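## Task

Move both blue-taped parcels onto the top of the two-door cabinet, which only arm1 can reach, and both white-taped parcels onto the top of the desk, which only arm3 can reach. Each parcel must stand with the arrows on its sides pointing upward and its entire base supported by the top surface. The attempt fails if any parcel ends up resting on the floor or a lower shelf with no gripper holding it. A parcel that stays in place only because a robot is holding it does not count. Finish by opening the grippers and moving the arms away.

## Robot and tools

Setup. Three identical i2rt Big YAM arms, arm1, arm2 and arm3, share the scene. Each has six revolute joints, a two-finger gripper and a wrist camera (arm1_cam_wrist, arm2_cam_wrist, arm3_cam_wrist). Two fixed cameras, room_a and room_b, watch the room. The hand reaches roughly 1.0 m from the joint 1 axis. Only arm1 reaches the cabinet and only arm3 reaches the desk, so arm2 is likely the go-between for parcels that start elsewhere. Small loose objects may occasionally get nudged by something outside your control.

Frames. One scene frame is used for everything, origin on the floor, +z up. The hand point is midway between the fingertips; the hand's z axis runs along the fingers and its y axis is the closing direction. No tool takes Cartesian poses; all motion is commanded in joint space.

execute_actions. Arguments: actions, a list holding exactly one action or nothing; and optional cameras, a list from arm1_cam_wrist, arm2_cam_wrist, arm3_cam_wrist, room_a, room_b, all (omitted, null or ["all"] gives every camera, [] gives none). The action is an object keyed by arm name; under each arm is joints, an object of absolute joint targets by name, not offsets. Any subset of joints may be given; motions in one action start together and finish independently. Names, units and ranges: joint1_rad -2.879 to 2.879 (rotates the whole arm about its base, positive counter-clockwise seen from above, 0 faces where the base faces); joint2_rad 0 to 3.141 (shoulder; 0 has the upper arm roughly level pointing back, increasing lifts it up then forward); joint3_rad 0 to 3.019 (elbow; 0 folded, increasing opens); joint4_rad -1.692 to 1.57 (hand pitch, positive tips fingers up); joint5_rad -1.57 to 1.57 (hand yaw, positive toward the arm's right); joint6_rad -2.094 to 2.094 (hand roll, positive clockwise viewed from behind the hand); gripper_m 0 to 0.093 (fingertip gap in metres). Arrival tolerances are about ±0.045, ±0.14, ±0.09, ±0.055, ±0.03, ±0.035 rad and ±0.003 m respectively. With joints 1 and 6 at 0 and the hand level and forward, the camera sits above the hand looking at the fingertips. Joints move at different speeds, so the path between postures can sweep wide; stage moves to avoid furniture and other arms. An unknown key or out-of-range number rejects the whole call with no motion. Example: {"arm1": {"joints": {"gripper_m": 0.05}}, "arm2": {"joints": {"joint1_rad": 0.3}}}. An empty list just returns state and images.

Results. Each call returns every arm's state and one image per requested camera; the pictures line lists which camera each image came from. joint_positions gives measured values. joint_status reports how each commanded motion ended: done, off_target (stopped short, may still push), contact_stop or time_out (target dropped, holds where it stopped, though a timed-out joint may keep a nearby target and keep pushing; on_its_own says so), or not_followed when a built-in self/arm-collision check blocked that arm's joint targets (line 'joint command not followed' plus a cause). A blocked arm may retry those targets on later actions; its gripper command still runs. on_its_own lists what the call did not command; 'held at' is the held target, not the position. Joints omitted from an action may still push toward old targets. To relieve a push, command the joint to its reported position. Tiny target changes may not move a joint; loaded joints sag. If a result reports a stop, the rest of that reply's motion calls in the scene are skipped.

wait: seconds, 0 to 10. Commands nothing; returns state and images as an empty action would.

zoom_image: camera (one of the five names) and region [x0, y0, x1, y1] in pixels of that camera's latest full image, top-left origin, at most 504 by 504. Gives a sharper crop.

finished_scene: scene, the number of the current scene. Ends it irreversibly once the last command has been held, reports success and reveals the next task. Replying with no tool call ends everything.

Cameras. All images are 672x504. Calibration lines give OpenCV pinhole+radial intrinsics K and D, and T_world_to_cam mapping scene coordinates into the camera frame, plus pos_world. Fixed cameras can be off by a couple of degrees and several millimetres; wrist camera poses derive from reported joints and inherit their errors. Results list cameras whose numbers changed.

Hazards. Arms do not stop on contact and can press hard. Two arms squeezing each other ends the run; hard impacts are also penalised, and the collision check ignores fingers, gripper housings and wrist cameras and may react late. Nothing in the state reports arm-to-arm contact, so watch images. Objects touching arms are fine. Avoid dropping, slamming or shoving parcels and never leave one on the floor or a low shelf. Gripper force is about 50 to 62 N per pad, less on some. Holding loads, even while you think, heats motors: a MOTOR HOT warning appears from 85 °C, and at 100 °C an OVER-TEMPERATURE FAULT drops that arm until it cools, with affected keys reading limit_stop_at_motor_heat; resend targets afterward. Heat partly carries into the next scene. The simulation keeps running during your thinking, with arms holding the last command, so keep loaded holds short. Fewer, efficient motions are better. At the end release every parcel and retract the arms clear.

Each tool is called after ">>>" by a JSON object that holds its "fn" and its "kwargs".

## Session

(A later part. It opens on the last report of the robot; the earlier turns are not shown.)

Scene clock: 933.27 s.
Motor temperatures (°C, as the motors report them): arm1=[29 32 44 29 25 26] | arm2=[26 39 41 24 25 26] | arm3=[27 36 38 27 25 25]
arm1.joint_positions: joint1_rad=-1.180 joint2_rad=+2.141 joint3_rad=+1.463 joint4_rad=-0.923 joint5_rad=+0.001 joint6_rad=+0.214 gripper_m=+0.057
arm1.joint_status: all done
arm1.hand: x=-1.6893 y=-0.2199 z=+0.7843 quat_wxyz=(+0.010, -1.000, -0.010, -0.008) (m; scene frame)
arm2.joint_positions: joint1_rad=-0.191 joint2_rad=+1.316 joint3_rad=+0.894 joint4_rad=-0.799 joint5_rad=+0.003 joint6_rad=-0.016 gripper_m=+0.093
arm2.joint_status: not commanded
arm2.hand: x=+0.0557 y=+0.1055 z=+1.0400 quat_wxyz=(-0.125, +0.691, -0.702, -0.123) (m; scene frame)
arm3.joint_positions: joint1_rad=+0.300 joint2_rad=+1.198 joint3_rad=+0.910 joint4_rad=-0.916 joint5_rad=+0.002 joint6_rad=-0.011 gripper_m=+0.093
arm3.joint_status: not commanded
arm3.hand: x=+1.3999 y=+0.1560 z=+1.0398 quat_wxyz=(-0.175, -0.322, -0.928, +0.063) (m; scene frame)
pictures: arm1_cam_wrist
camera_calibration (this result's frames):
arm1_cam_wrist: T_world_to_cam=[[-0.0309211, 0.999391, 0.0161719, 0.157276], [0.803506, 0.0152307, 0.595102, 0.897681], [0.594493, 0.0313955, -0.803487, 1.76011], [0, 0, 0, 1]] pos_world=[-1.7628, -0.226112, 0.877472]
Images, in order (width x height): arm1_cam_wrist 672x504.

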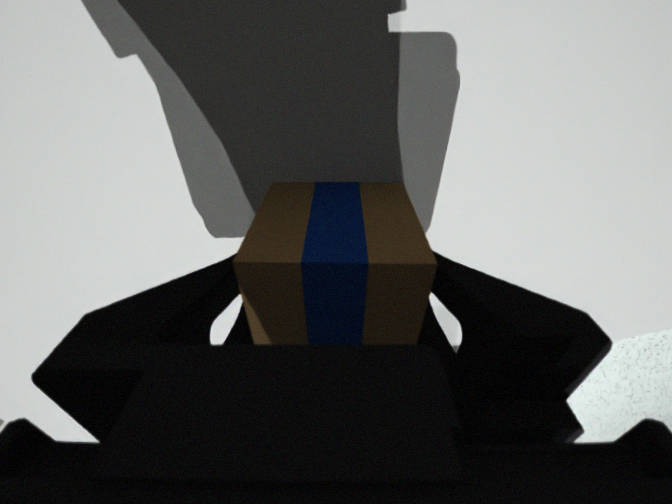

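Stalled—contact. Release.

>>> {"fn": "execute_actions", "kwargs": {"actions": [{"arm1":{"joints":{"joint2_rad":2.14,"gripper_m":0.093}}}], "cameras": ["arm1_cam_wrist"]}}

>>> {"fn": "execute_actions", "kwargs": {"actions": [{"arm1":{"joints":{"joint2_rad":1.8,"joint3_rad":1.46,"joint4_rad":-1.2}}}]}}

Scene clock: 935.63 s.
Motor temperatures (°C, as the motors report them): arm1=[29 32 44 29 25 26] | arm2=[26 39 41 24 25 26] | arm3=[27 36 38 27 25 25]
arm1.joint_positions: joint1_rad=-1.180 joint2_rad=+2.141 joint3_rad=+1.463 joint4_rad=-0.923 joint5_rad=+0.001 joint6_rad=+0.214 gripper_m=+0.093
arm1.joint_status: all done
arm1.hand: x=-1.6893 y=-0.2199 z=+0.7843 quat_wxyz=(+0.010, -1.000, -0.010, -0.008) (m; scene frame)
arm2.joint_positions: joint1_rad=-0.191 joint2_rad=+1.316 joint3_rad=+0.894 joint4_rad=-0.799 joint5_rad=+0.003 joint6_rad=-0.016 gripper_m=+0.093
arm2.joint_status: not commanded
arm2.hand: x=+0.0557 y=+0.1055 z=+1.0400 quat_wxyz=(-0.125, +0.691, -0.702, -0.123) (m; scene frame)
arm3.joint_positions: joint1_rad=+0.300 joint2_rad=+1.198 joint3_rad=+0.910 joint4_rad=-0.916 joint5_rad=+0.002 joint6_rad=-0.011 gripper_m=+0.093
arm3.joint_status: not commanded
arm3.hand: x=+1.3999 y=+0.1560 z=+1.0398 quat_wxyz=(-0.175, -0.322, -0.928, +0.063) (m; scene frame)
pictures: arm1_cam_wrist
camera_calibration (this result's frames):
arm1_cam_wrist: T_world_to_cam=[[-0.0309211, 0.999391, 0.0161719, 0.157276], [0.803506, 0.0152307, 0.595102, 0.897681], [0.594493, 0.0313955, -0.803487, 1.76011], [0, 0, 0, 1]] pos_world=[-1.7628, -0.226112, 0.877472]
Images, in order (width x height): arm1_cam_wrist 672x504.

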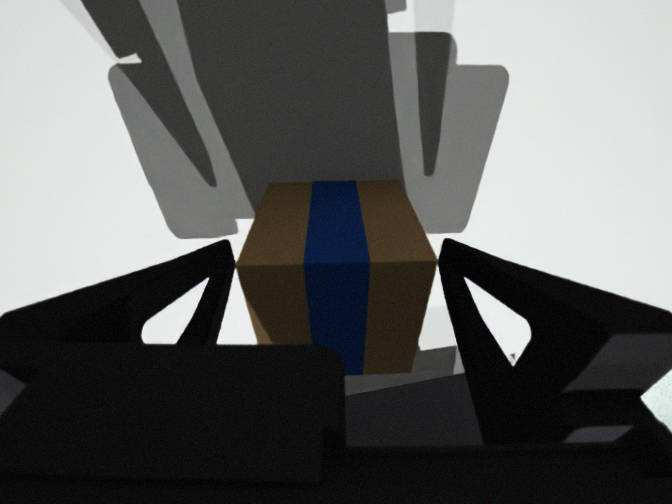

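Scene clock: 937.00 s.
Motor temperatures (°C, as the motors report them): arm1=[29 32 44 29 25 26] | arm2=[26 39 41 24 25 26] | arm3=[27 36 38 27 25 25]
arm1.joint_positions: joint1_rad=-1.180 joint2_rad=+1.802 joint3_rad=+1.440 joint4_rad=-1.186 joint5_rad=+0.001 joint6_rad=+0.214 gripper_m=+0.093
arm1.joint_status: all done
arm1.hand: x=-1.6518 y=-0.2134 z=+0.9588 quat_wxyz=(+0.004, -1.000, -0.010, +0.017) (m; scene frame)
arm2.joint_positions: joint1_rad=-0.191 joint2_rad=+1.316 joint3_rad=+0.894 joint4_rad=-0.799 joint5_rad=+0.003 joint6_rad=-0.016 gripper_m=+0.093
arm2.joint_status: not commanded
arm2.hand: x=+0.0557 y=+0.1055 z=+1.0400 quat_wxyz=(-0.125, +0.691, -0.702, -0.123) (m; scene frame)
arm3.joint_positions: joint1_rad=+0.300 joint2_rad=+1.198 joint3_rad=+0.910 joint4_rad=-0.916 joint5_rad=+0.002 joint6_rad=-0.011 gripper_m=+0.093
arm3.joint_status: not commanded
arm3.hand: x=+1.3999 y=+0.1560 z=+1.0398 quat_wxyz=(-0.175, -0.322, -0.928, +0.063) (m; scene frame)
pictures: arm1_cam_wrist, arm2_cam_wrist, arm3_cam_wrist, room_a, room_b
camera_calibration (this result's frames):
arm1_cam_wrist: T_world_to_cam=[[-0.0310722, 0.9995, 0.00585416, 0.158854], [0.832285, 0.0226297, 0.553886, 0.85225], [0.553477, 0.0220828, -0.832572, 1.83603], [0, 0, 0, 1]] pos_world=[-1.72058, -0.218606, 1.05565]
arm2_cam_wrist: T_world_to_cam=[[0.999798, -0.0192517, 0.00581197, -0.0572986], [-0.0201052, -0.963131, 0.268282, -0.170667], [0.000432806, -0.268344, -0.963323, 1.14802], [0, 0, 0, 1]] pos_world=[0.0533588, 0.142586, 1.15203]
arm3_cam_wrist: T_world_to_cam=[[-0.630552, -0.776032, 0.0133838, 0.988475], [-0.750367, 0.613924, 0.245045, 0.69868], [-0.198379, 0.144471, -0.969419, 1.391], [0, 0, 0, 1]] pos_world=[1.4235, 0.137193, 1.16402]
Images, in order (width x height): arm1_cam_wrist 672x504, arm2_cam_wrist 672x504, arm3_cam_wrist 672x504, room_a 672x504, room_b 672x504.

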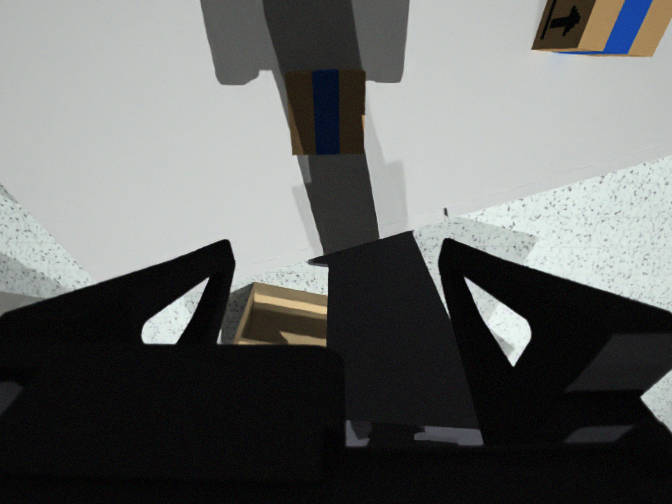

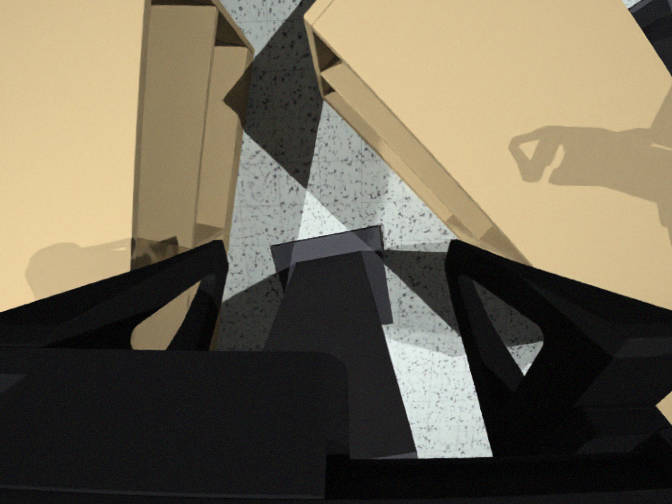

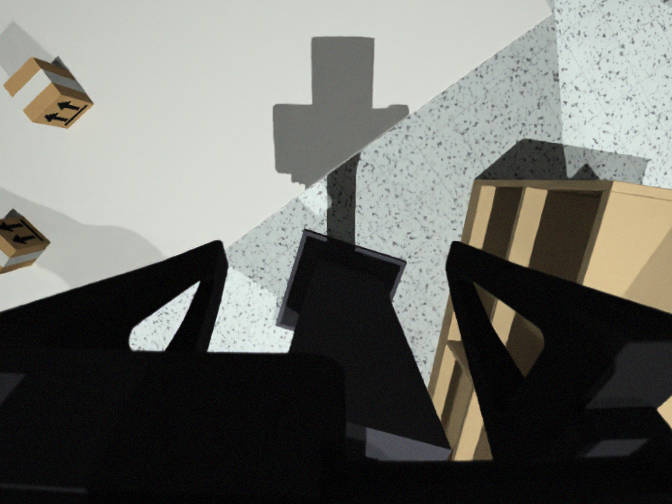

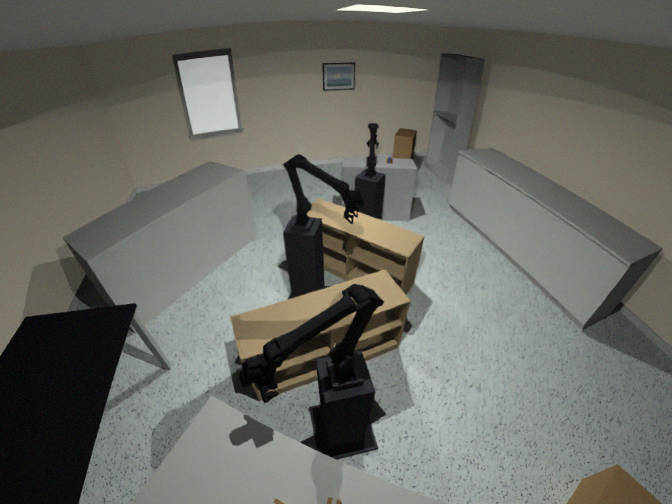

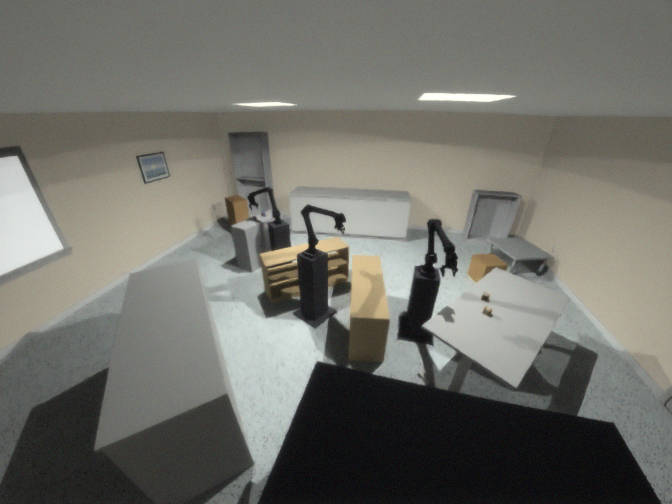

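>>> {"fn": "zoom_image", "kwargs": {"camera": "arm3_cam_wrist", "region": [0, 40, 160, 290]}}

Region (0, 40, 160, 290) of arm3_cam_wrist's 672x504 image, scaled by 2.016, with more detail than that image has; it fills the left 323 columns of this view, and the rest is white.

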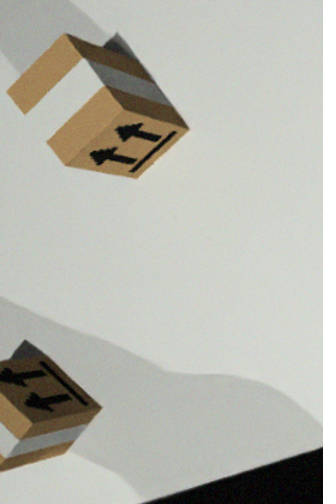

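>>> {"fn": "execute_actions", "kwargs": {"actions": [{"arm1":{"joints":{"joint1_rad":-0.85}}}], "cameras": ["arm1_cam_wrist"]}}

Scene clock: 941.87 s.
Motor temperatures (°C, as the motors report them): arm1=[29 31 44 29 25 26] | arm2=[26 39 41 24 25 26] | arm3=[27 36 38 27 25 25]
arm1.joint_positions: joint1_rad=-0.846 joint2_rad=+1.802 joint3_rad=+1.440 joint4_rad=-1.186 joint5_rad=-0.002 joint6_rad=+0.212 gripper_m=+0.093
arm1.joint_status: all done
arm1.hand: x=-1.5823 y=-0.3785 z=+0.9561 quat_wxyz=(+0.001, -0.984, -0.176, +0.015) (m; scene frame)
arm2.joint_positions: joint1_rad=-0.191 joint2_rad=+1.316 joint3_rad=+0.894 joint4_rad=-0.799 joint5_rad=+0.003 joint6_rad=-0.016 gripper_m=+0.093
arm2.joint_status: not commanded
arm2.hand: x=+0.0557 y=+0.1055 z=+1.0400 quat_wxyz=(-0.125, +0.691, -0.702, -0.123) (m; scene frame)
arm3.joint_positions: joint1_rad=+0.300 joint2_rad=+1.198 joint3_rad=+0.910 joint4_rad=-0.916 joint5_rad=+0.002 joint6_rad=-0.011 gripper_m=+0.093
arm3.joint_status: not commanded
arm3.hand: x=+1.3999 y=+0.1560 z=+1.0398 quat_wxyz=(-0.175, -0.322, -0.928, +0.063) (m; scene frame)
pictures: arm1_cam_wrist
camera_calibration (this result's frames):
arm1_cam_wrist: T_world_to_cam=[[-0.358324, 0.933581, 0.00552768, -0.216453], [0.775737, 0.294436, 0.558157, 0.80889], [0.519457, 0.204289, -0.829717, 1.81136], [0, 0, 0, 1]] pos_world=[-1.64597, -0.406132, 1.05263]
Images, in order (width x height): arm1_cam_wrist 672x504.

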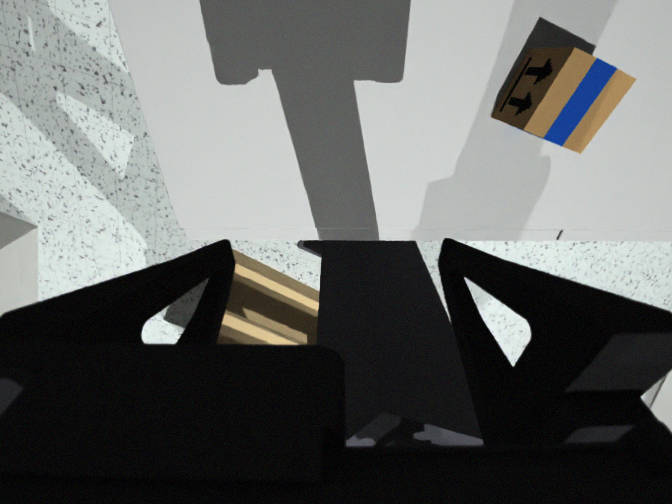

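>>> {"fn": "finished_scene", "kwargs": {"scene": 1}}

The scene is finished: the task was done.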